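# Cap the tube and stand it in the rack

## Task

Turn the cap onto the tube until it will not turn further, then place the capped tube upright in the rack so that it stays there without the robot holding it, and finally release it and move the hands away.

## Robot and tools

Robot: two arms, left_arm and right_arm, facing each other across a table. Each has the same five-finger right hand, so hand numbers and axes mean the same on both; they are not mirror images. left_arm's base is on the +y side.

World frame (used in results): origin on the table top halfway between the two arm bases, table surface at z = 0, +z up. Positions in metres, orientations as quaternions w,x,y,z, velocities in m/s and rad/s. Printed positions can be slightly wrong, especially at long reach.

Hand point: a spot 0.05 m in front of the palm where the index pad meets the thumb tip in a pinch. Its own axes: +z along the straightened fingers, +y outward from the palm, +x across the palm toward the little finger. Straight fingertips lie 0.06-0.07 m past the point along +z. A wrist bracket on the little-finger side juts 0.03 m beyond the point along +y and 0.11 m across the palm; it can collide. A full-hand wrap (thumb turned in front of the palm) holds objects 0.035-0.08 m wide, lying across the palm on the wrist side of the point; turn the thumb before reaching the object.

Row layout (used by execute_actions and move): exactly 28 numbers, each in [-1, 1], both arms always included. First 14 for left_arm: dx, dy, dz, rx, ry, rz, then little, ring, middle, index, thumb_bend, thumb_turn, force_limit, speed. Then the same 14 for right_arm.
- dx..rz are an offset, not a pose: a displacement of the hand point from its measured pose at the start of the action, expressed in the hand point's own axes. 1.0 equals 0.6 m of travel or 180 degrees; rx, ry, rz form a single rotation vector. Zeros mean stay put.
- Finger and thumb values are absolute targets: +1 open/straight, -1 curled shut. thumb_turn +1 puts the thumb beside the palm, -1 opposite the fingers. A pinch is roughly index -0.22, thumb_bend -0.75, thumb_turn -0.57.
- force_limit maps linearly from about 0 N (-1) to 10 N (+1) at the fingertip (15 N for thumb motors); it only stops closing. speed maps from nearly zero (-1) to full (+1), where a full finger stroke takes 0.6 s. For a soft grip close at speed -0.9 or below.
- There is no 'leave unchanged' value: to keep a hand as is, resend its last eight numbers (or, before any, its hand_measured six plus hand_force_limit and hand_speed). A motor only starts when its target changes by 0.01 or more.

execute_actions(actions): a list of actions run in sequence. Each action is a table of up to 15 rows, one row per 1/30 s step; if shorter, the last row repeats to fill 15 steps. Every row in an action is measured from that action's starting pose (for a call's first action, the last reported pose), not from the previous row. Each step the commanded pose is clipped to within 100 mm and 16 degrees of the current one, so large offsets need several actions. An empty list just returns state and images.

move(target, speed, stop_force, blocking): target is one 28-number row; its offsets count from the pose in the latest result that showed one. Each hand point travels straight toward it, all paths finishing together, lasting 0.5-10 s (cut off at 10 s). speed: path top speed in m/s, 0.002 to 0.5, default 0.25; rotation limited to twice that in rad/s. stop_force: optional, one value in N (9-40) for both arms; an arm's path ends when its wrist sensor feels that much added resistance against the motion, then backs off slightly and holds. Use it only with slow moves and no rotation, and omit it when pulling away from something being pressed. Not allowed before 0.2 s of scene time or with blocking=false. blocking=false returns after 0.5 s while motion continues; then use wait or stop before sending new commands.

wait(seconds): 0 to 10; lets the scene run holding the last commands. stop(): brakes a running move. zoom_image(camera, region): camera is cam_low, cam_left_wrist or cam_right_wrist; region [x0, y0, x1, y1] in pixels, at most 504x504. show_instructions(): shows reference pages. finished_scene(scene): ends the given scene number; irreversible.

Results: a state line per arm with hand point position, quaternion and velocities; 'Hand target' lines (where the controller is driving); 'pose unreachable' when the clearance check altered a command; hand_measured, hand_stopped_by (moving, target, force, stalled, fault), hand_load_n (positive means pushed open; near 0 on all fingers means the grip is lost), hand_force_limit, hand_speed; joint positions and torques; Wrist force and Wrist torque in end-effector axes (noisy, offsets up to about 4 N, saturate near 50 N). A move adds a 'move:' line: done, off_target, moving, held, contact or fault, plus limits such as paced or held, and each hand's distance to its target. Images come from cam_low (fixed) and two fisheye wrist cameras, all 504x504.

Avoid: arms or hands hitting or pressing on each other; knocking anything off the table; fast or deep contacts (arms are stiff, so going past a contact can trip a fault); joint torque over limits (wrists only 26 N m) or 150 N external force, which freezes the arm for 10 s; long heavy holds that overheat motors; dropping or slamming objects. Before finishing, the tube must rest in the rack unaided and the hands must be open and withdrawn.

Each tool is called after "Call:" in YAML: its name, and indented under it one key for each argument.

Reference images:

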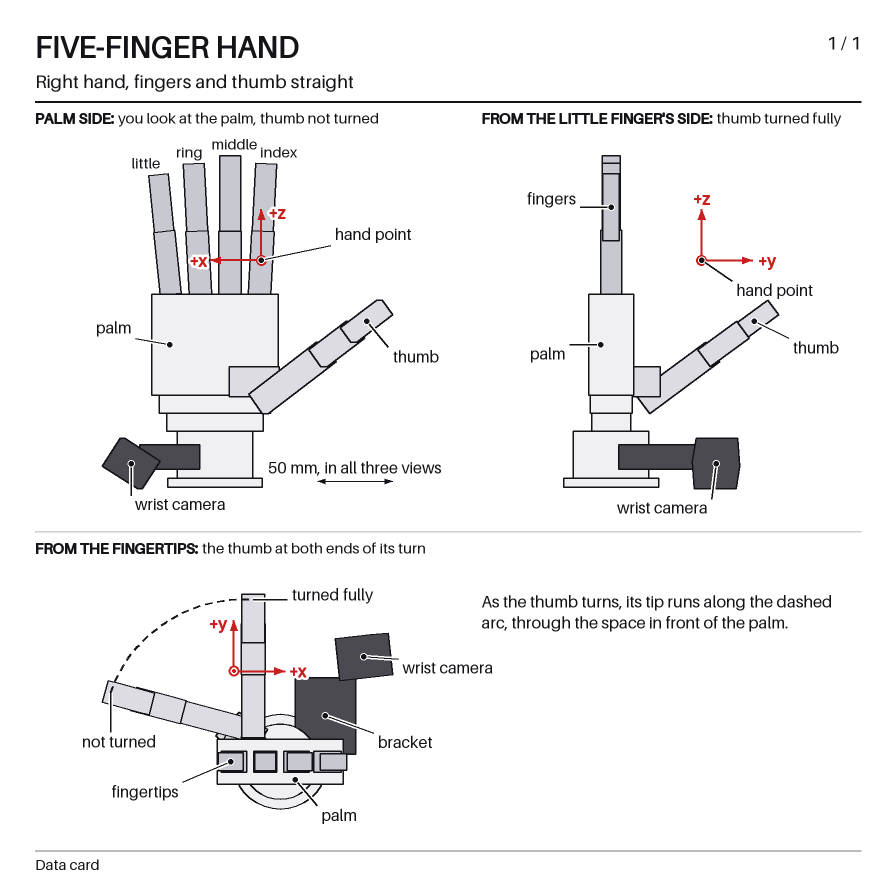

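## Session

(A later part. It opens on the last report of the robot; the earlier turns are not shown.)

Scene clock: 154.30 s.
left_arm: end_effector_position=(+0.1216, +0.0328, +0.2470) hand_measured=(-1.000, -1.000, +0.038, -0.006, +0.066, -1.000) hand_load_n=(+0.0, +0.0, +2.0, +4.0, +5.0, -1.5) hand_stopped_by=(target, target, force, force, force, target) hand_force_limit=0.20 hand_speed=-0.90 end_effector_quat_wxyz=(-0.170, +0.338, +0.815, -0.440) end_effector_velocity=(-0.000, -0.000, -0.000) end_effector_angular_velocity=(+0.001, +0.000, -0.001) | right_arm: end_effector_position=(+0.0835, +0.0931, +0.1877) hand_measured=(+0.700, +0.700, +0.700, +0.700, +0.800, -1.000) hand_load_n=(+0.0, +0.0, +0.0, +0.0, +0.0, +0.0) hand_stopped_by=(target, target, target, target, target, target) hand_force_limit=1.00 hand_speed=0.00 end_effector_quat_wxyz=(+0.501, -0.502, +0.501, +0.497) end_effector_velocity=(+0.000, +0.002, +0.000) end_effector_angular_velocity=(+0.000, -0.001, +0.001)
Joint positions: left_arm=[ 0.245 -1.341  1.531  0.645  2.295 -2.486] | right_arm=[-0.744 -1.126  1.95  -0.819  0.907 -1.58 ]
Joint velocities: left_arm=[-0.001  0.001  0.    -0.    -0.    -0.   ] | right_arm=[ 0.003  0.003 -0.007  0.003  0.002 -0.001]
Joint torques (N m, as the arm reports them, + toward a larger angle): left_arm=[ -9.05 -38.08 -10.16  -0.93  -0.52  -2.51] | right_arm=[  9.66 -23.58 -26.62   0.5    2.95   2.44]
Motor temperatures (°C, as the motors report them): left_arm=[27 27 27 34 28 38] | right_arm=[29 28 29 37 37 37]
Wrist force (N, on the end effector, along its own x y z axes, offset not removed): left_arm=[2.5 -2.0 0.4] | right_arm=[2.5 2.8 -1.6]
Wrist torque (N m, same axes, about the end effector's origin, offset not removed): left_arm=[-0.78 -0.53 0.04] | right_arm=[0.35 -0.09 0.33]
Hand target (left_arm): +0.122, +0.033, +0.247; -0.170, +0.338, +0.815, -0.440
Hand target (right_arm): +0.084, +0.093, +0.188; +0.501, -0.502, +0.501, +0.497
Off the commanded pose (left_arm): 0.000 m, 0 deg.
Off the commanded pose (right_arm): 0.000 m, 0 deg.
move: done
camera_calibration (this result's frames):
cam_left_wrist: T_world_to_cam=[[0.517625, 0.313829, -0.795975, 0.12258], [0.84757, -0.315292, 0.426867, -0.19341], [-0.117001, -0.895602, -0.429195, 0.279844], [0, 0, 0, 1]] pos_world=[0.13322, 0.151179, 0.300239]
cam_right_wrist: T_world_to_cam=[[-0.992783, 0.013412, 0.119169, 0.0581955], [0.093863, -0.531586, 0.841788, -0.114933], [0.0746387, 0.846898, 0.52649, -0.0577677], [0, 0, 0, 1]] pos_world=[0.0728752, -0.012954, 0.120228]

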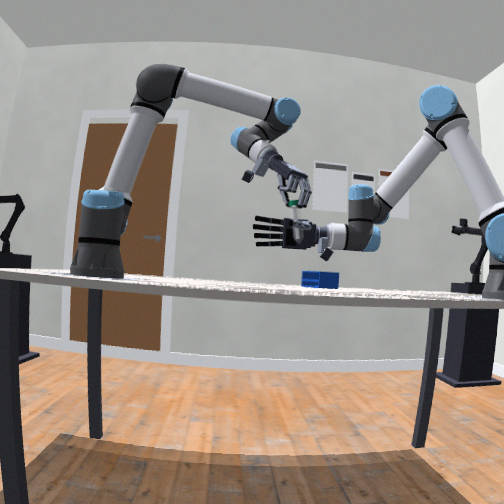

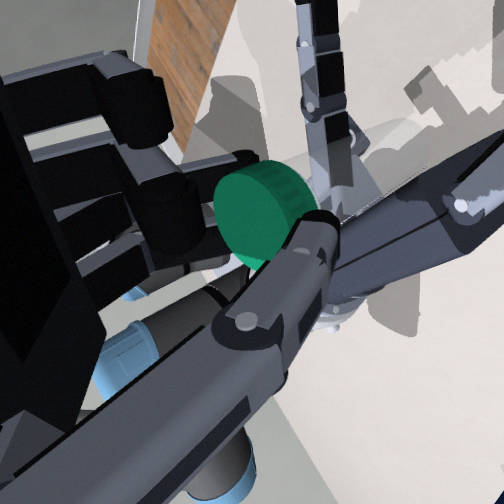

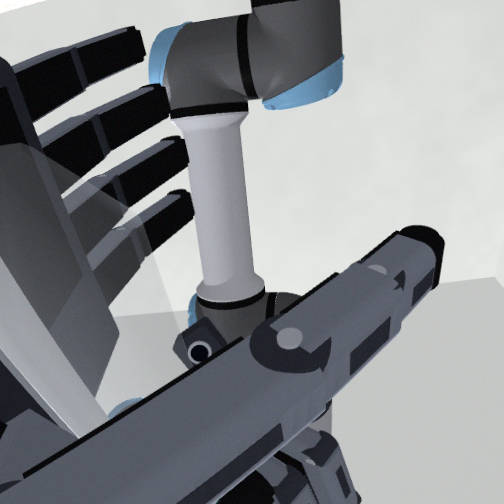

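Working; 10 mm more with resqueeze.

Call:
move:
  target: [0,0,0,0,0,0,-1,-1,-0.04,-0.04,-0.14,-1,0.1,-0.9,0,0,0.009,0,0,0,0.7,0.7,0.7,0.7,0.8,-1,1,0]
  speed: 0.01

Call:
move:
  target: [0,0,0,0,0,0,-1,-1,-0.05,-0.05,-0.15,-1,0.1,-0.9,0,0,0.009,0,0,0,0.7,0.7,0.7,0.7,0.8,-1,1,0]
  speed: 0.01

Call:
move:
  target: [0,0,0,0,0,0,-1,-1,-0.06,-0.06,-0.16,-1,0.2,-0.9,0,-0.03,-0.05,0,0,0,0.7,0.7,0.7,0.7,0.8,-1,1,0]
  speed: 0.05

Call:
zoom_image:
  camera: "cam_low"
  region: [265,180,345,260]

Scene clock: 155.33 s.
left_arm: end_effector_position=(+0.1216, +0.0328, +0.2470) hand_measured=(-1.000, -1.000, +0.022, -0.014, +0.064, -1.000) hand_load_n=(+0.0, +0.0, +4.5, +4.0, +7.0, -1.5) hand_stopped_by=(target, target, force, force, force, target) hand_force_limit=0.10 hand_speed=-0.90 end_effector_quat_wxyz=(-0.170, +0.338, +0.815, -0.440) end_effector_velocity=(-0.000, -0.000, +0.000) end_effector_angular_velocity=(-0.000, +0.000, -0.000) | right_arm: end_effector_position=(+0.0836, +0.0983, +0.1877) hand_measured=(+0.700, +0.700, +0.700, +0.700, +0.800, -1.000) hand_load_n=(+0.0, +0.0, +0.0, +0.0, +0.0, -0.5) hand_stopped_by=(target, target, target, target, target, target) hand_force_limit=1.00 hand_speed=0.00 end_effector_quat_wxyz=(+0.501, -0.502, +0.501, +0.497) end_effector_velocity=(+0.000, +0.002, -0.001) end_effector_angular_velocity=(-0.001, +0.001, -0.001)
Joint positions: left_arm=[ 0.245 -1.341  1.531  0.645  2.295 -2.486] | right_arm=[-0.737 -1.117  1.936 -0.813  0.914 -1.58 ]
Joint velocities: left_arm=[-0. -0.  0. -0.  0. -0.] | right_arm=[ 0.003  0.005 -0.006  0.003  0.003 -0.   ]
Joint torques (N m, as the arm reports them, + toward a larger angle): left_arm=[ -8.76 -36.93 -11.69  -0.88  -0.52  -2.23] | right_arm=[  7.68 -23.36 -27.25   0.4    3.21   2.36]
Motor temperatures (°C, as the motors report them): left_arm=[27 27 27 34 28 38] | right_arm=[29 28 29 37 37 37]
Wrist force (N, on the end effector, along its own x y z axes, offset not removed): left_arm=[1.2 -0.6 -1.6] | right_arm=[-0.5 0.9 -4.0]
Wrist torque (N m, same axes, about the end effector's origin, offset not removed): left_arm=[-0.67 -0.29 -0.08] | right_arm=[0.38 0.42 0.00]
Hand target (left_arm): +0.122, +0.033, +0.247; -0.170, +0.338, +0.815, -0.440
Hand target (right_arm): +0.084, +0.099, +0.188; +0.501, -0.502, +0.501, +0.497
Off the commanded pose (left_arm): 0.000 m, 0 deg.
Off the commanded pose (right_arm): 0.000 m, 0 deg.
move: done
camera_calibration (this result's frames):
cam_left_wrist: T_world_to_cam=[[0.517625, 0.313829, -0.795975, 0.12258], [0.84757, -0.315292, 0.426867, -0.19341], [-0.117001, -0.895602, -0.429195, 0.279844], [0, 0, 0, 1]] pos_world=[0.13322, 0.151179, 0.300239]
cam_right_wrist: T_world_to_cam=[[-0.992782, 0.013405, 0.119183, 0.0581414], [0.093878, -0.531592, 0.841782, -0.112163], [0.0746409, 0.846895, 0.526496, -0.0621275], [0, 0, 0, 1]] pos_world=[0.0728886, -0.00778882, 0.120197]

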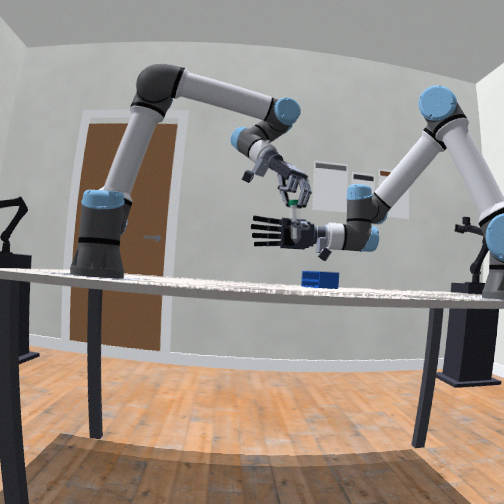

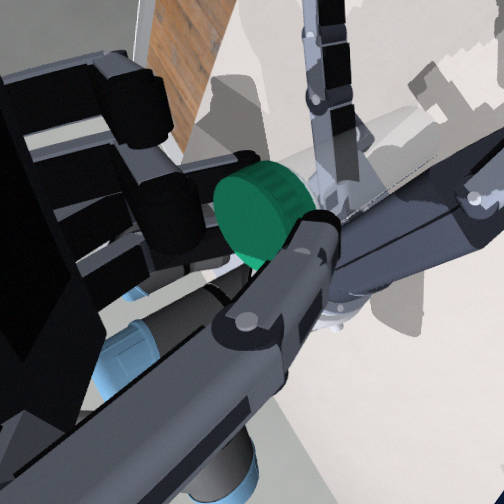

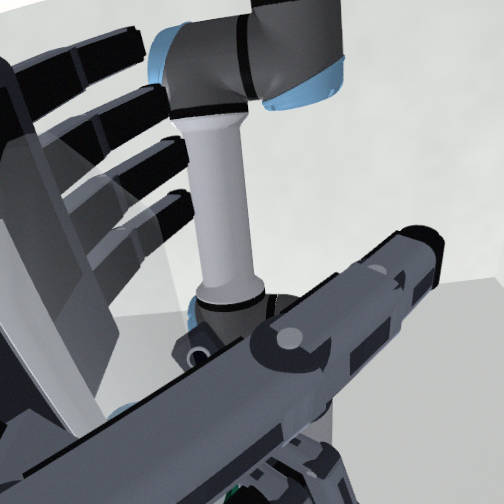

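Scene clock: 156.10 s.
left_arm: end_effector_position=(+0.1216, +0.0328, +0.2470) hand_measured=(-1.000, -1.000, +0.020, -0.024, +0.068, -1.000) hand_load_n=(+0.0, +0.0, +5.5, +5.0, +8.0, -2.0) hand_stopped_by=(target, target, force, force, force, target) hand_force_limit=0.10 hand_speed=-0.90 end_effector_quat_wxyz=(-0.170, +0.338, +0.815, -0.440) end_effector_velocity=(-0.000, -0.000, +0.001) end_effector_angular_velocity=(-0.002, -0.001, -0.002) | right_arm: end_effector_position=(+0.0836, +0.1035, +0.1877) hand_measured=(+0.700, +0.700, +0.700, +0.700, +0.800, -1.000) hand_load_n=(+0.0, +0.0, +0.0, +0.0, +0.5, -0.5) hand_stopped_by=(target, target, target, target, target, target) hand_force_limit=1.00 hand_speed=0.00 end_effector_quat_wxyz=(+0.501, -0.502, +0.501, +0.497) end_effector_velocity=(+0.000, +0.002, +0.000) end_effector_angular_velocity=(+0.001, +0.001, -0.001)
Joint positions: left_arm=[ 0.245 -1.341  1.531  0.645  2.295 -2.486] | right_arm=[-0.73  -1.108  1.921 -0.807  0.92  -1.58 ]
Joint velocities: left_arm=[-0.001 -0.001 -0.     0.    -0.     0.001] | right_arm=[ 0.003  0.004 -0.006  0.001  0.004  0.002]
Joint torques (N m, as the arm reports them, + toward a larger angle): left_arm=[ -9.1  -36.49 -11.4   -0.79  -0.17  -2.56] | right_arm=[  7.28 -25.51 -28.11   0.18   3.23   2.39]
Motor temperatures (°C, as the motors report them): left_arm=[27 27 27 34 28 38] | right_arm=[29 28 29 37 37 37]
Wrist force (N, on the end effector, along its own x y z axes, offset not removed): left_arm=[2.0 -0.1 -3.3] | right_arm=[2.7 1.9 -4.1]
Wrist torque (N m, same axes, about the end effector's origin, offset not removed): left_arm=[-0.82 -0.38 0.07] | right_arm=[0.36 -0.28 0.33]
Hand target (left_arm): +0.122, +0.033, +0.247; -0.170, +0.338, +0.815, -0.440
Hand target (right_arm): +0.084, +0.104, +0.188; +0.501, -0.502, +0.501, +0.497
Off the commanded pose (left_arm): 0.000 m, 0 deg.
Off the commanded pose (right_arm): 0.000 m, 0 deg.
move: done
camera_calibration (this result's frames):
cam_left_wrist: T_world_to_cam=[[0.517628, 0.313833, -0.795971, 0.122577], [0.847569, -0.315287, 0.426873, -0.193413], [-0.116992, -0.895602, -0.429197, 0.279843], [0, 0, 0, 1]] pos_world=[0.133221, 0.151179, 0.300238]
cam_right_wrist: T_world_to_cam=[[-0.99278, 0.0134006, 0.119196, 0.0580883], [0.0938901, -0.5316, 0.841776, -0.10939], [0.0746447, 0.84689, 0.526504, -0.066492], [0, 0, 0, 1]] pos_world=[0.0729028, -0.0026187, 0.120166]

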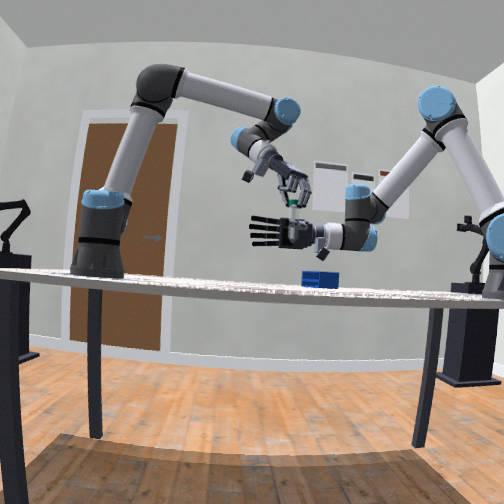

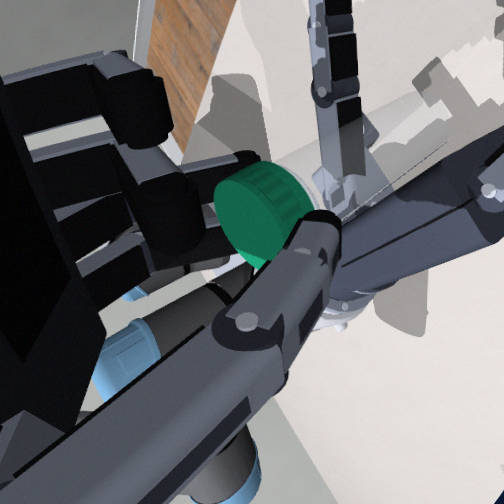

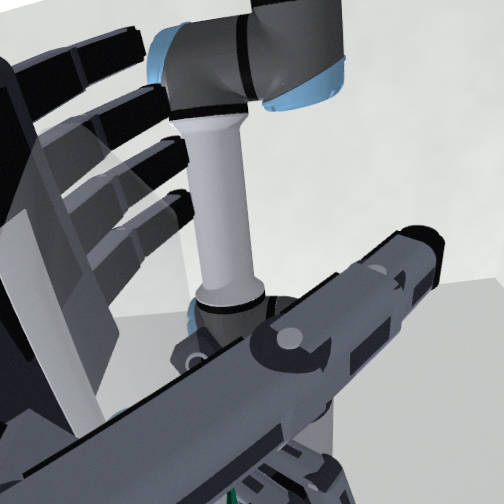

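Scene clock: 157.20 s.
left_arm: end_effector_position=(+0.1216, +0.0328, +0.2470) hand_measured=(-1.000, -1.000, +0.016, -0.034, +0.074, -1.000) hand_load_n=(+0.0, +0.0, +4.5, +6.5, +10.5, -1.0) hand_stopped_by=(target, target, force, force, force, target) hand_force_limit=0.20 hand_speed=-0.90 end_effector_quat_wxyz=(-0.170, +0.338, +0.815, -0.440) end_effector_velocity=(+0.000, +0.000, +0.001) end_effector_angular_velocity=(-0.001, +0.000, +0.001) | right_arm: end_effector_position=(+0.1013, +0.0736, +0.1879) hand_measured=(+0.700, +0.700, +0.700, +0.700, +0.800, -1.000) hand_load_n=(+0.0, +0.0, +0.0, +0.0, +0.0, +0.0) hand_stopped_by=(target, target, target, target, target, target) hand_force_limit=1.00 hand_speed=0.00 end_effector_quat_wxyz=(+0.501, -0.502, +0.501, +0.497) end_effector_velocity=(+0.001, -0.002, -0.000) end_effector_angular_velocity=(-0.000, +0.001, -0.000)
Joint positions: left_arm=[ 0.245 -1.341  1.531  0.645  2.295 -2.486] | right_arm=[-0.804 -1.145  1.983 -0.831  0.847 -1.58 ]
Joint velocities: left_arm=[ 0.    -0.002  0.     0.    -0.    -0.   ] | right_arm=[-0.005 -0.002  0.004 -0.002 -0.005  0.001]
Joint torques (N m, as the arm reports them, + toward a larger angle): left_arm=[-10.18 -37.44 -10.3   -0.9   -0.31  -2.24] | right_arm=[ -9.65 -41.3   -3.19  -2.85  -2.58  -2.16]
Motor temperatures (°C, as the motors report them): left_arm=[27 27 27 34 28 38] | right_arm=[29 28 29 37 37 37]
Wrist force (N, on the end effector, along its own x y z axes, offset not removed): left_arm=[2.1 -0.9 2.1] | right_arm=[1.8 -1.9 1.1]
Wrist torque (N m, same axes, about the end effector's origin, offset not removed): left_arm=[-0.48 -0.50 0.09] | right_arm=[-0.19 -0.18 -0.14]
Hand target (left_arm): +0.122, +0.033, +0.247; -0.170, +0.338, +0.815, -0.440
Hand target (right_arm): +0.101, +0.073, +0.188; +0.501, -0.502, +0.501, +0.497
Off the commanded pose (left_arm): 0.000 m, 0 deg.
Off the commanded pose (right_arm): 0.000 m, 0 deg.
move: done
camera_calibration (this result's frames):
cam_left_wrist: T_world_to_cam=[[0.517628, 0.313833, -0.795971, 0.122577], [0.847569, -0.315287, 0.426873, -0.193413], [-0.116992, -0.895602, -0.429196, 0.279843], [0, 0, 0, 1]] pos_world=[0.133221, 0.151179, 0.300238]
cam_right_wrist: T_world_to_cam=[[-0.992791, 0.0134299, 0.119106, 0.0761355], [0.0938046, -0.531536, 0.841825, -0.127111], [0.074615, 0.846929, 0.526445, -0.0426249], [0, 0, 0, 1]] pos_world=[0.0906906, -0.0324861, 0.120376]

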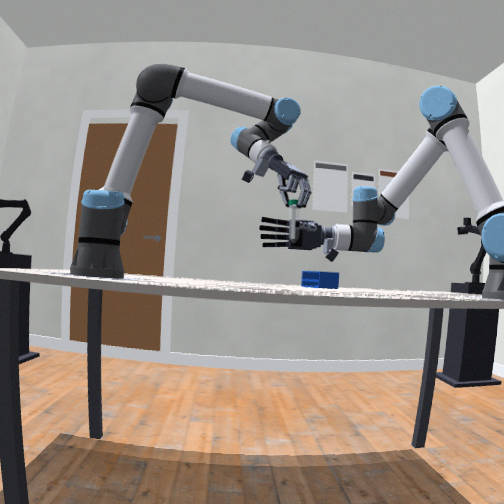

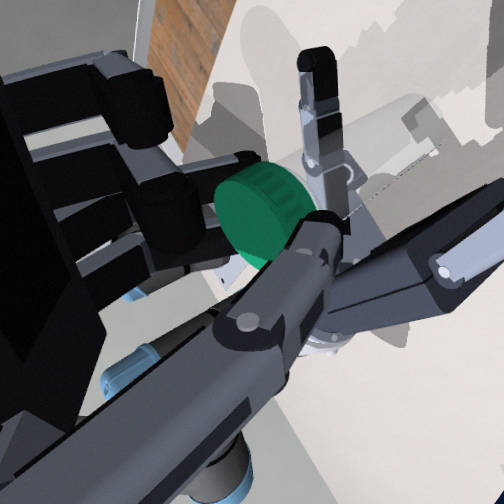

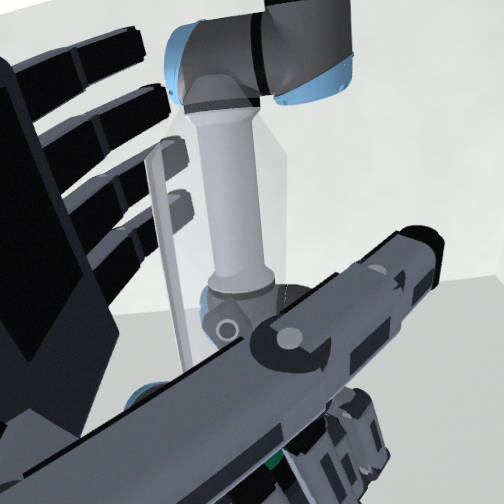

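Region (265, 180, 345, 260) of cam_low's 504x504 image, scaled by 6.300, with more detail than that image has.

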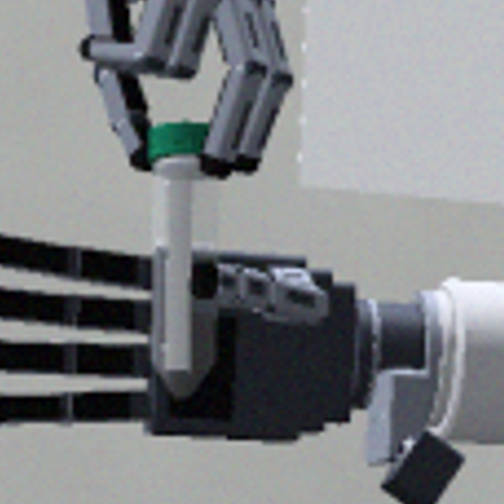

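Call:
move:
  target: [-0.0025,-0.208,-0.138,0,0,0,-1,-1,-0.06,-0.06,-0.16,-1,0.2,-0.9,0,0,-0.03,0,0,0,0.7,0.7,0.7,0.7,0.8,-1,1,0]
  speed: 0.1

Call:
move:
  target: [0.0035,0.0065,-0.0097,-0.0025,-0.208,-0.138,-1,-1,-0.06,-0.06,-0.16,-1,0.2,-0.9,0,-0.035,-0.025,0,0,0.5,1,1,0.3,0.3,0.27,-1,1,0]
  speed: 0.3

Call:
move:
  target: [0,0,0,0,0,0,-1,-1,-0.06,-0.06,-0.16,-1,0.2,-0.9,0,0.08,0,-0.187,0,0,1,1,0.3,0.3,0.27,-1,1,0]
  speed: 0.2

Call:
zoom_image:
  camera: "cam_low"
  region: [250,130,350,230]

Scene clock: 159.60 s.
left_arm: end_effector_position=(+0.1199, +0.0334, +0.3966) hand_measured=(-1.000, -1.000, +0.016, -0.034, +0.074, -1.000) hand_load_n=(+0.0, +0.0, +4.5, +6.5, +10.5, -1.0) hand_stopped_by=(target, target, force, force, force, target) hand_force_limit=0.20 hand_speed=-0.90 end_effector_quat_wxyz=(-0.170, +0.338, +0.815, -0.440) end_effector_velocity=(-0.001, -0.000, +0.002) end_effector_angular_velocity=(+0.001, +0.000, -0.003) | right_arm: end_effector_position=(+0.1013, +0.0556, +0.1880) hand_measured=(+0.700, +0.700, +0.700, +0.700, +0.800, -1.000) hand_load_n=(+0.0, +0.0, +0.0, +0.0, +0.0, +0.0) hand_stopped_by=(target, target, target, target, target, target) hand_force_limit=1.00 hand_speed=0.00 end_effector_quat_wxyz=(+0.501, -0.502, +0.501, +0.497) end_effector_velocity=(+0.000, -0.000, -0.000) end_effector_angular_velocity=(-0.001, +0.002, -0.001)
Joint positions: left_arm=[ 0.242 -1.345  1.151  1.026  2.292 -2.49 ] | right_arm=[-0.832 -1.175  2.031 -0.85   0.819 -1.581]
Joint velocities: left_arm=[-0.001  0.004 -0.009  0.008  0.002  0.003] | right_arm=[-0.     0.     0.001  0.     0.001  0.001]
Joint torques (N m, as the arm reports them, + toward a larger angle): left_arm=[ -7.69 -18.91 -33.49   3.18   2.47   3.08] | right_arm=[ -8.88 -39.57  -3.53  -2.85  -2.5   -2.27]
Motor temperatures (°C, as the motors report them): left_arm=[27 27 27 34 28 38] | right_arm=[29 28 29 37 37 37]
Wrist force (N, on the end effector, along its own x y z axes, offset not removed): left_arm=[1.8 -0.1 1.9] | right_arm=[3.9 -5.2 -0.4]
Wrist torque (N m, same axes, about the end effector's origin, offset not removed): left_arm=[-0.32 -0.52 0.01] | right_arm=[-0.48 -0.27 -0.09]
Hand target (left_arm): +0.120, +0.033, +0.397; -0.170, +0.338, +0.815, -0.440
Hand target (right_arm): +0.101, +0.056, +0.188; +0.501, -0.502, +0.501, +0.497
Off the commanded pose (left_arm): 0.000 m, 0 deg.
Off the commanded pose (right_arm): 0.000 m, 0 deg.
move: done
camera_calibration (this result's frames):
cam_left_wrist: T_world_to_cam=[[0.517597, 0.31387, -0.795977, 0.24226], [0.847613, -0.315097, 0.426926, -0.255717], [-0.116811, -0.895656, -0.429133, 0.344304], [0, 0, 0, 1]] pos_world=[0.131574, 0.151765, 0.449758]
cam_right_wrist: T_world_to_cam=[[-0.992795, 0.0134332, 0.119073, 0.0763119], [0.0937765, -0.531513, 0.841843, -0.136742], [0.0745975, 0.846944, 0.526424, -0.0274399], [0, 0, 0, 1]] pos_world=[0.0906322, -0.0504653, 0.120474]

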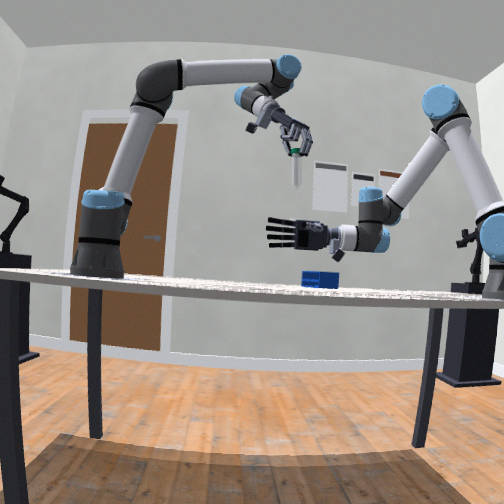

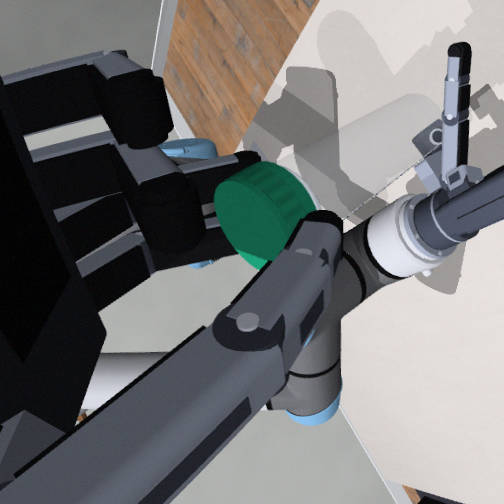

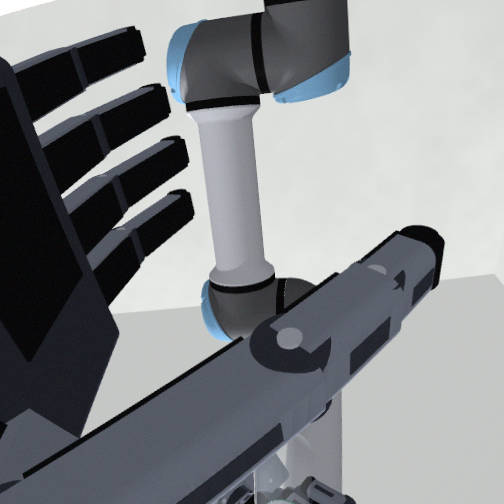

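Scene clock: 162.80 s.
left_arm: end_effector_position=(+0.1232, +0.0397, +0.3965) hand_measured=(-1.000, -1.000, +0.016, -0.034, +0.074, -1.000) hand_load_n=(+0.0, +0.0, +4.5, +6.5, +10.5, -1.0) hand_stopped_by=(target, target, force, force, force, target) hand_force_limit=0.20 hand_speed=-0.90 end_effector_quat_wxyz=(-0.009, -0.001, -0.880, +0.475) end_effector_velocity=(+0.000, -0.000, -0.000) end_effector_angular_velocity=(+0.000, -0.000, +0.006) | right_arm: end_effector_position=(+0.1221, +0.0406, +0.1883) hand_measured=(+1.000, +1.000, +0.300, +0.300, +0.270, -1.000) hand_load_n=(+0.0, +0.0, +0.0, +0.0, +0.0, +0.0) hand_stopped_by=(target, target, target, target, target, target) hand_force_limit=1.00 hand_speed=0.00 end_effector_quat_wxyz=(+0.003, -0.001, +0.709, +0.705) end_effector_velocity=(+0.000, -0.000, -0.000) end_effector_angular_velocity=(+0.001, +0.009, -0.000)
Joint positions: left_arm=[-0.116 -1.574  1.371  0.794  1.386 -3.244] | right_arm=[-0.722 -1.18   2.164 -0.978  0.929 -0.01 ]
Joint velocities: left_arm=[-0.003  0.001 -0.     0.001 -0.007 -0.005] | right_arm=[ 0.001 -0.     0.001 -0.002  0.002  0.01 ]
Joint torques (N m, as the arm reports them, + toward a larger angle): left_arm=[ -9.76  -9.65 -10.95   1.94  -2.11  -2.77] | right_arm=[  8.26 -37.16  -1.78  -2.99   2.77   2.27]
Motor temperatures (°C, as the motors report them): left_arm=[27 27 27 34 28 38] | right_arm=[29 28 29 37 37 37]
Wrist force (N, on the end effector, along its own x y z axes, offset not removed): left_arm=[1.5 -1.7 1.9] | right_arm=[-0.6 -0.6 -1.7]
Wrist torque (N m, same axes, about the end effector's origin, offset not removed): left_arm=[-0.57 -0.42 0.02] | right_arm=[-0.01 0.37 -0.23]
Hand target (left_arm): +0.123, +0.040, +0.396; +0.010, +0.001, +0.880, -0.475
Hand target (right_arm): +0.122, +0.041, +0.188; +0.003, -0.001, +0.709, +0.705
Off the commanded pose (left_arm): 0.000 m, 0 deg.
Off the commanded pose (right_arm): 0.000 m, 0 deg.
move: done
camera_calibration (this result's frames):
cam_left_wrist: T_world_to_cam=[[0.143264, 0.58079, -0.801348, 0.276191], [0.823944, 0.378561, 0.421672, -0.278969], [0.548262, -0.720676, -0.424304, 0.259537], [0, 0, 0, 1]] pos_world=[0.0479923, 0.13224, 0.449081]
cam_right_wrist: T_world_to_cam=[[0.118227, 0.0138332, 0.99289, -0.203077], [0.837564, -0.538498, -0.0922289, -0.0616838], [0.533393, 0.842513, -0.0752509, 0.0410138], [0, 0, 0, 1]] pos_world=[0.0537968, -0.0649621, 0.19903]

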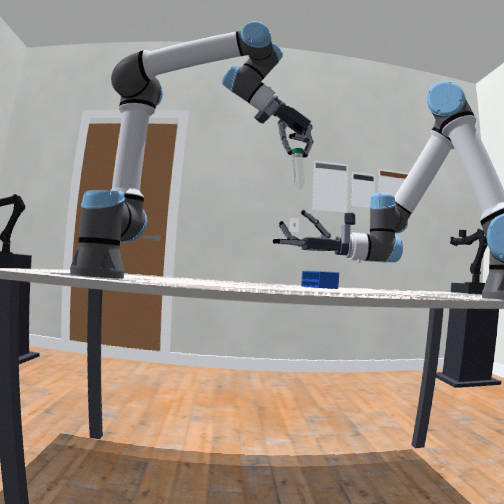

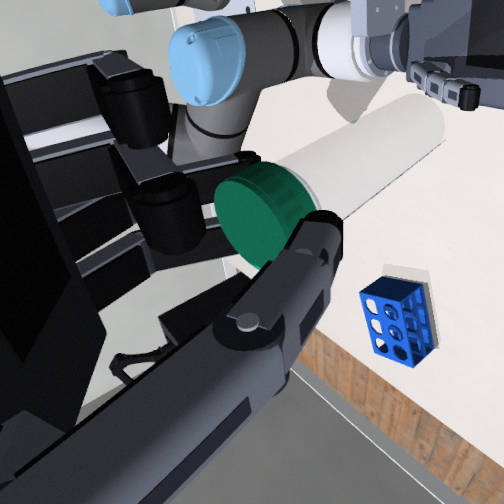

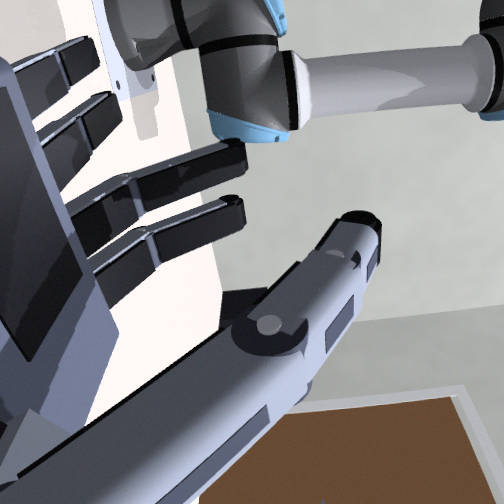

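Scene clock: 174.40 s.
left_arm: end_effector_position=(+0.1232, +0.0397, +0.3965) hand_measured=(-1.000, -1.000, +0.016, -0.034, +0.074, -1.000) hand_load_n=(+0.0, +0.0, +4.5, +6.5, +10.5, -1.0) hand_stopped_by=(target, target, force, force, force, target) hand_force_limit=0.20 hand_speed=-0.90 end_effector_quat_wxyz=(-0.009, -0.001, -0.880, +0.475) end_effector_velocity=(-0.000, +0.000, +0.001) end_effector_angular_velocity=(-0.002, +0.001, -0.001) | right_arm: end_effector_position=(+0.1215, +0.0402, +0.2317) hand_measured=(+1.000, +1.000, +0.300, +0.300, +0.270, -1.000) hand_load_n=(+0.0, +0.0, +0.0, +0.0, +0.0, +0.0) hand_stopped_by=(target, target, target, target, target, target) hand_force_limit=1.00 hand_speed=0.00 end_effector_quat_wxyz=(+0.003, -0.002, +0.501, +0.866) end_effector_velocity=(+0.000, +0.000, -0.000) end_effector_angular_velocity=(-0.000, +0.002, +0.001)
Joint positions: left_arm=[-0.116 -1.574  1.371  0.794  1.386 -3.244] | right_arm=[-0.635 -0.939  2.158 -1.815  1.094  0.295]
Joint velocities: left_arm=[-0.001 -0.002 -0.     0.    -0.    -0.   ] | right_arm=[ 0.    -0.    -0.     0.     0.     0.002]
Joint torques (N m, as the arm reports them, + toward a larger angle): left_arm=[ 10.05 -30.51 -10.8   -1.75   1.37   2.53] | right_arm=[ -0.07 -25.06  -7.25  -1.59   0.56  -0.03]
Motor temperatures (°C, as the motors report them): left_arm=[27 27 27 34 28 38] | right_arm=[29 28 29 37 37 37]
Wrist force (N, on the end effector, along its own x y z axes, offset not removed): left_arm=[0.4 0.0 2.1] | right_arm=[-0.2 -0.1 -2.4]
Wrist torque (N m, same axes, about the end effector's origin, offset not removed): left_arm=[-0.38 -0.32 0.00] | right_arm=[0.22 0.19 0.07]
Hand target (left_arm): +0.123, +0.040, +0.396; +0.009, +0.001, +0.880, -0.475
Hand target (right_arm): +0.122, +0.040, +0.231; +0.003, -0.001, +0.501, +0.865
Off the commanded pose (left_arm): 0.000 m, 0 deg.
Off the commanded pose (right_arm): 0.005 m, 3 deg.
FORCE FAULT: contact force on the right arm reached its limit, and that arm stopped for 10 seconds. The contact can be on any part of that arm, not only on its tool. That time counts as 19 of the actions that you can send in this scene. That arm's remaining commands of this call were not run. That arm holds still and accepts commands again. Move the arm away from the contact; if what it grips holds it there, let go first. Pushing or pulling that hard again can fault the arm again.
move: fault (right_arm)
camera_calibration (this result's frames):
cam_left_wrist: T_world_to_cam=[[0.143264, 0.58079, -0.801348, 0.276191], [0.823944, 0.378561, 0.421672, -0.278969], [0.548262, -0.720676, -0.424304, 0.259537], [0, 0, 0, 1]] pos_world=[0.0479924, 0.13224, 0.449081]
cam_right_wrist: T_world_to_cam=[[0.118136, -0.486754, 0.865514, -0.196449], [0.839307, -0.416855, -0.348993, -0.00296985], [0.530668, 0.76766, 0.35929, -0.052434], [0, 0, 0, 1]] pos_world=[0.0535255, -0.056609, 0.187832]

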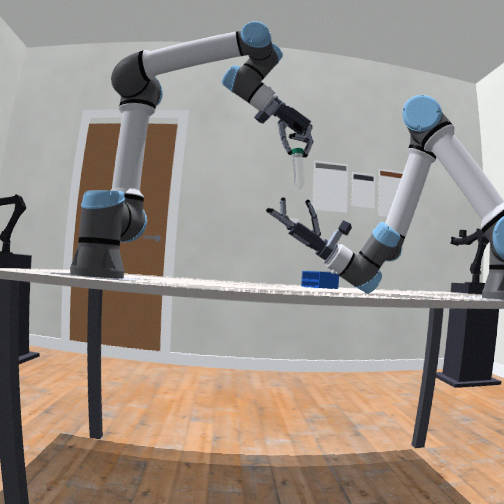

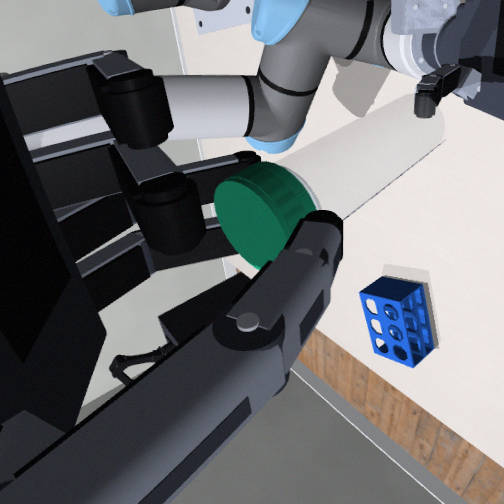

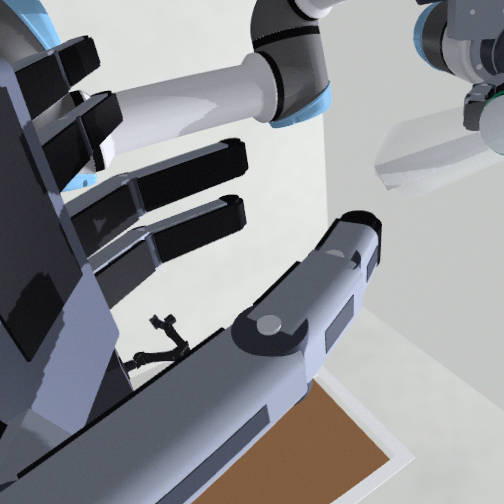

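Region (250, 130, 350, 230) of cam_low's 504x504 image, scaled by 5.040, with more detail than that image has.

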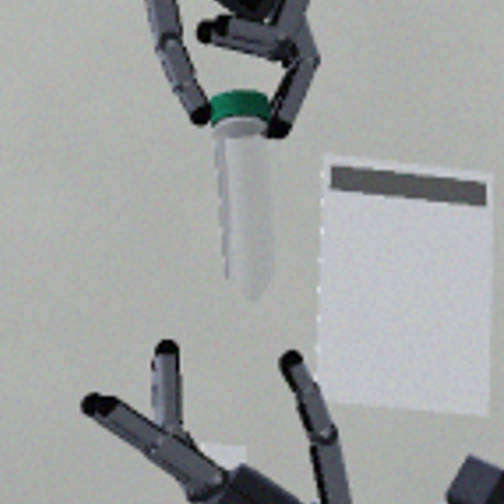

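Call:
move:
  target: [0,0,0,-0.033,-0.012,0.0185,-1,-1,-0.06,-0.06,-0.16,-1,0.2,-0.9,-0.003,0.05,0.029,0,0,0,1,1,0.3,0.3,0.27,-1,1,0]
  speed: 0.05

Call:
move:
  target: [0,0,0,0,0,0,-1,-1,-0.06,-0.06,-0.16,-1,0.2,-0.9,0,0.043,0.025,-0.019,0,0,1,1,0.3,0.3,0.27,-1,1,0]
  speed: 0.04

Call:
zoom_image:
  camera: "cam_low"
  region: [250,130,350,230]

Scene clock: 176.53 s.
left_arm: end_effector_position=(+0.1232, +0.0397, +0.3963) hand_measured=(-1.000, -1.000, +0.016, -0.034, +0.074, -1.000) hand_load_n=(+0.0, +0.0, +4.5, +6.5, +10.5, -1.0) hand_stopped_by=(target, target, force, force, force, target) hand_force_limit=0.20 hand_speed=-0.90 end_effector_quat_wxyz=(-0.040, -0.017, -0.902, +0.429) end_effector_velocity=(+0.000, +0.000, -0.000) end_effector_angular_velocity=(+0.008, -0.004, +0.001) | right_arm: end_effector_position=(+0.1232, +0.0404, +0.2662) hand_measured=(+1.000, +1.000, +0.300, +0.300, +0.270, -1.000) hand_load_n=(+0.0, +0.0, +0.0, +0.0, +0.0, +0.0) hand_stopped_by=(target, target, target, target, target, target) hand_force_limit=1.00 hand_speed=0.00 end_effector_quat_wxyz=(+0.003, -0.002, +0.501, +0.866) end_effector_velocity=(-0.000, +0.000, +0.002) end_effector_angular_velocity=(+0.001, -0.002, +0.001)
Joint positions: left_arm=[-0.142 -1.503  1.279  0.927  1.337 -3.225] | right_arm=[-0.638 -1.028  2.158 -1.727  1.091  0.297]
Joint velocities: left_arm=[-0.001  0.005 -0.006  0.009 -0.003  0.   ] | right_arm=[-0.    -0.006 -0.     0.005 -0.002 -0.   ]
Joint torques (N m, as the arm reports them, + toward a larger angle): left_arm=[ -8.83 -14.28 -33.07   2.44  -2.27   2.45] | right_arm=[ -9.35 -41.49 -23.05  -0.59  -2.21   2.21]
Motor temperatures (°C, as the motors report them): left_arm=[27 27 27 34 28 38] | right_arm=[29 28 29 37 37 37]
Wrist force (N, on the end effector, along its own x y z axes, offset not removed): left_arm=[1.1 -0.7 1.3] | right_arm=[-0.6 -1.6 3.2]
Wrist torque (N m, same axes, about the end effector's origin, offset not removed): left_arm=[-0.36 -0.39 0.03] | right_arm=[-0.39 0.23 -0.01]
Hand target (left_arm): +0.123, +0.040, +0.396; +0.040, +0.017, +0.903, -0.428
Hand target (right_arm): +0.123, +0.040, +0.266; +0.003, -0.002, +0.501, +0.866
Off the commanded pose (left_arm): 0.000 m, 0 deg.
Off the commanded pose (right_arm): 0.000 m, 0 deg.
move: done
camera_calibration (this result's frames):
cam_left_wrist: T_world_to_cam=[[0.194155, 0.660151, -0.725606, 0.236642], [0.791576, 0.331458, 0.513365, -0.309396], [0.579406, -0.674045, -0.458205, 0.267232], [0, 0, 0, 1]] pos_world=[0.0441291, 0.126458, 0.452989]
cam_right_wrist: T_world_to_cam=[[0.118136, -0.486782, 0.865498, -0.226396], [0.839313, -0.416835, -0.349002, 0.00773213], [0.530658, 0.767654, 0.359319, -0.0658268], [0, 0, 0, 1]] pos_world=[0.0551873, -0.05645, 0.222296]

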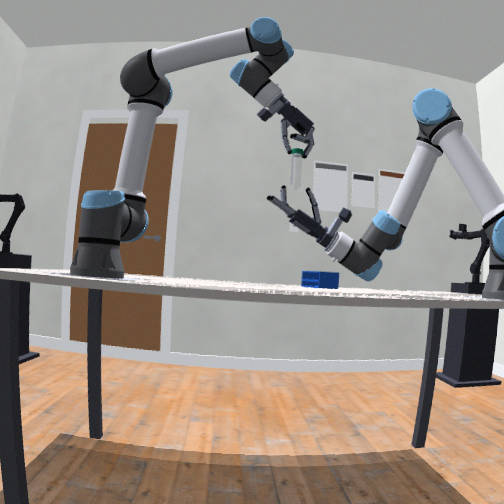

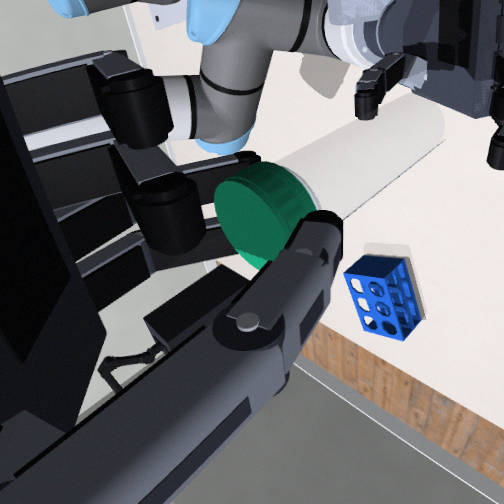

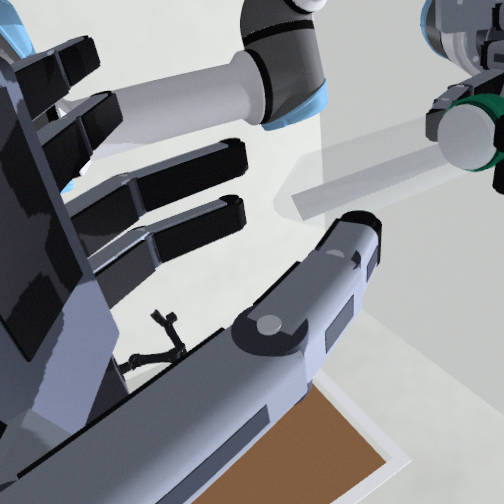

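Scene clock: 177.63 s.
left_arm: end_effector_position=(+0.1231, +0.0397, +0.3963) hand_measured=(-1.000, -1.000, +0.016, -0.034, +0.074, -1.000) hand_load_n=(+0.0, +0.0, +4.5, +6.5, +10.5, -1.0) hand_stopped_by=(target, target, force, force, force, target) hand_force_limit=0.20 hand_speed=-0.90 end_effector_quat_wxyz=(-0.040, -0.017, -0.902, +0.429) end_effector_velocity=(-0.000, -0.000, -0.000) end_effector_angular_velocity=(+0.000, +0.001, -0.000) | right_arm: end_effector_position=(+0.1231, +0.0405, +0.2958) hand_measured=(+1.000, +1.000, +0.300, +0.300, +0.270, -1.000) hand_load_n=(+0.0, +0.0, +0.0, +0.0, +0.0, +0.0) hand_stopped_by=(target, target, target, target, target, target) hand_force_limit=1.00 hand_speed=0.00 end_effector_quat_wxyz=(+0.003, -0.002, +0.475, +0.880) end_effector_velocity=(+0.000, +0.000, +0.002) end_effector_angular_velocity=(+0.003, +0.002, +0.001)
Joint positions: left_arm=[-0.142 -1.503  1.279  0.927  1.337 -3.225] | right_arm=[-0.625 -1.059  2.139 -1.736  1.12   0.317]
Joint velocities: left_arm=[-0.001  0.    -0.     0.     0.    -0.001] | right_arm=[ 0.001 -0.002 -0.002  0.001  0.002  0.003]
Joint torques (N m, as the arm reports them, + toward a larger angle): left_arm=[  3.49 -33.31  -9.77  -1.62   1.08   1.48] | right_arm=[  8.75 -42.1  -23.87  -4.13   3.26   2.22]
Motor temperatures (°C, as the motors report them): left_arm=[27 27 27 34 28 38] | right_arm=[29 28 29 37 37 37]
Wrist force (N, on the end effector, along its own x y z axes, offset not removed): left_arm=[1.3 -0.3 2.5] | right_arm=[-3.0 -1.7 -4.3]
Wrist torque (N m, same axes, about the end effector's origin, offset not removed): left_arm=[-0.35 -0.46 0.01] | right_arm=[0.04 0.77 -0.26]
Hand target (left_arm): +0.123, +0.040, +0.396; +0.040, +0.017, +0.902, -0.429
Hand target (right_arm): +0.123, +0.041, +0.296; +0.003, -0.002, +0.475, +0.880
Off the commanded pose (left_arm): 0.000 m, 0 deg.
Off the commanded pose (right_arm): 0.000 m, 0 deg.
move: done
camera_calibration (this result's frames):
cam_left_wrist: T_world_to_cam=[[0.194221, 0.660137, -0.725601, 0.236644], [0.791591, 0.331395, 0.513381, -0.309375], [0.579363, -0.674089, -0.458195, 0.267249], [0, 0, 0, 1]] pos_world=[0.0441031, 0.126457, 0.452988]
cam_right_wrist: T_world_to_cam=[[0.118139, -0.53712, 0.835192, -0.240923], [0.839479, -0.395229, -0.372921, 0.0244045], [0.530395, 0.745182, 0.404208, -0.0888499], [0, 0, 0, 1]] pos_world=[0.0551009, -0.0535499, 0.246232]

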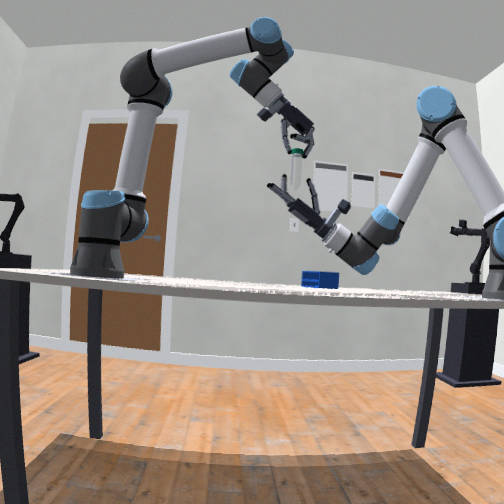

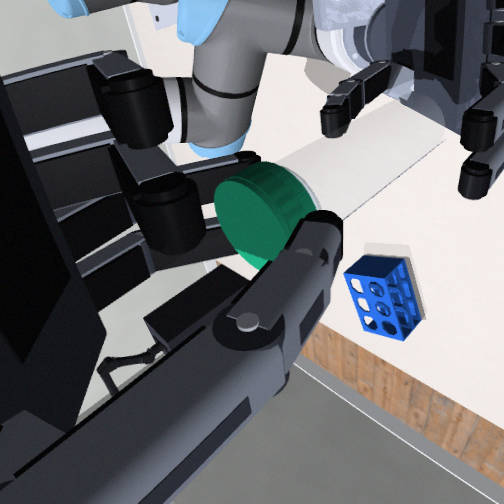

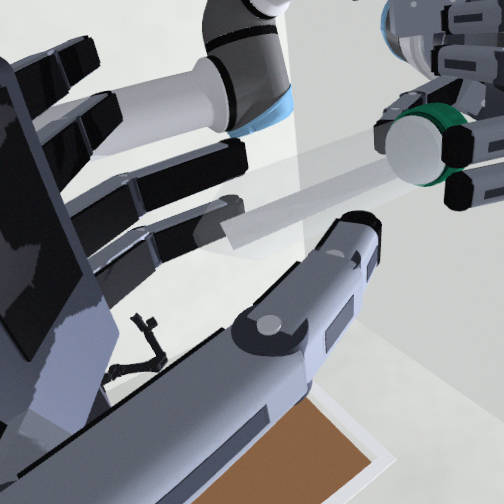

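Region (250, 130, 350, 230) of cam_low's 504x504 image, scaled by 5.040, with more detail than that image has.

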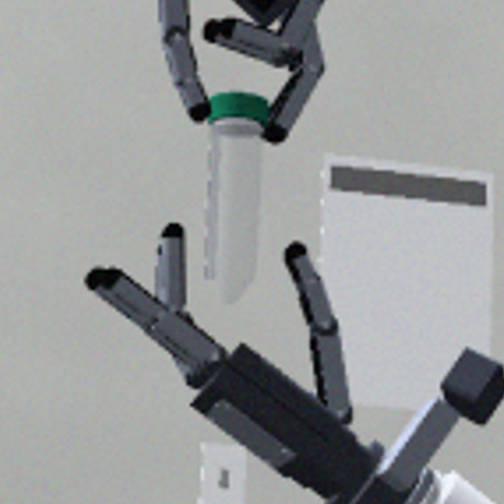

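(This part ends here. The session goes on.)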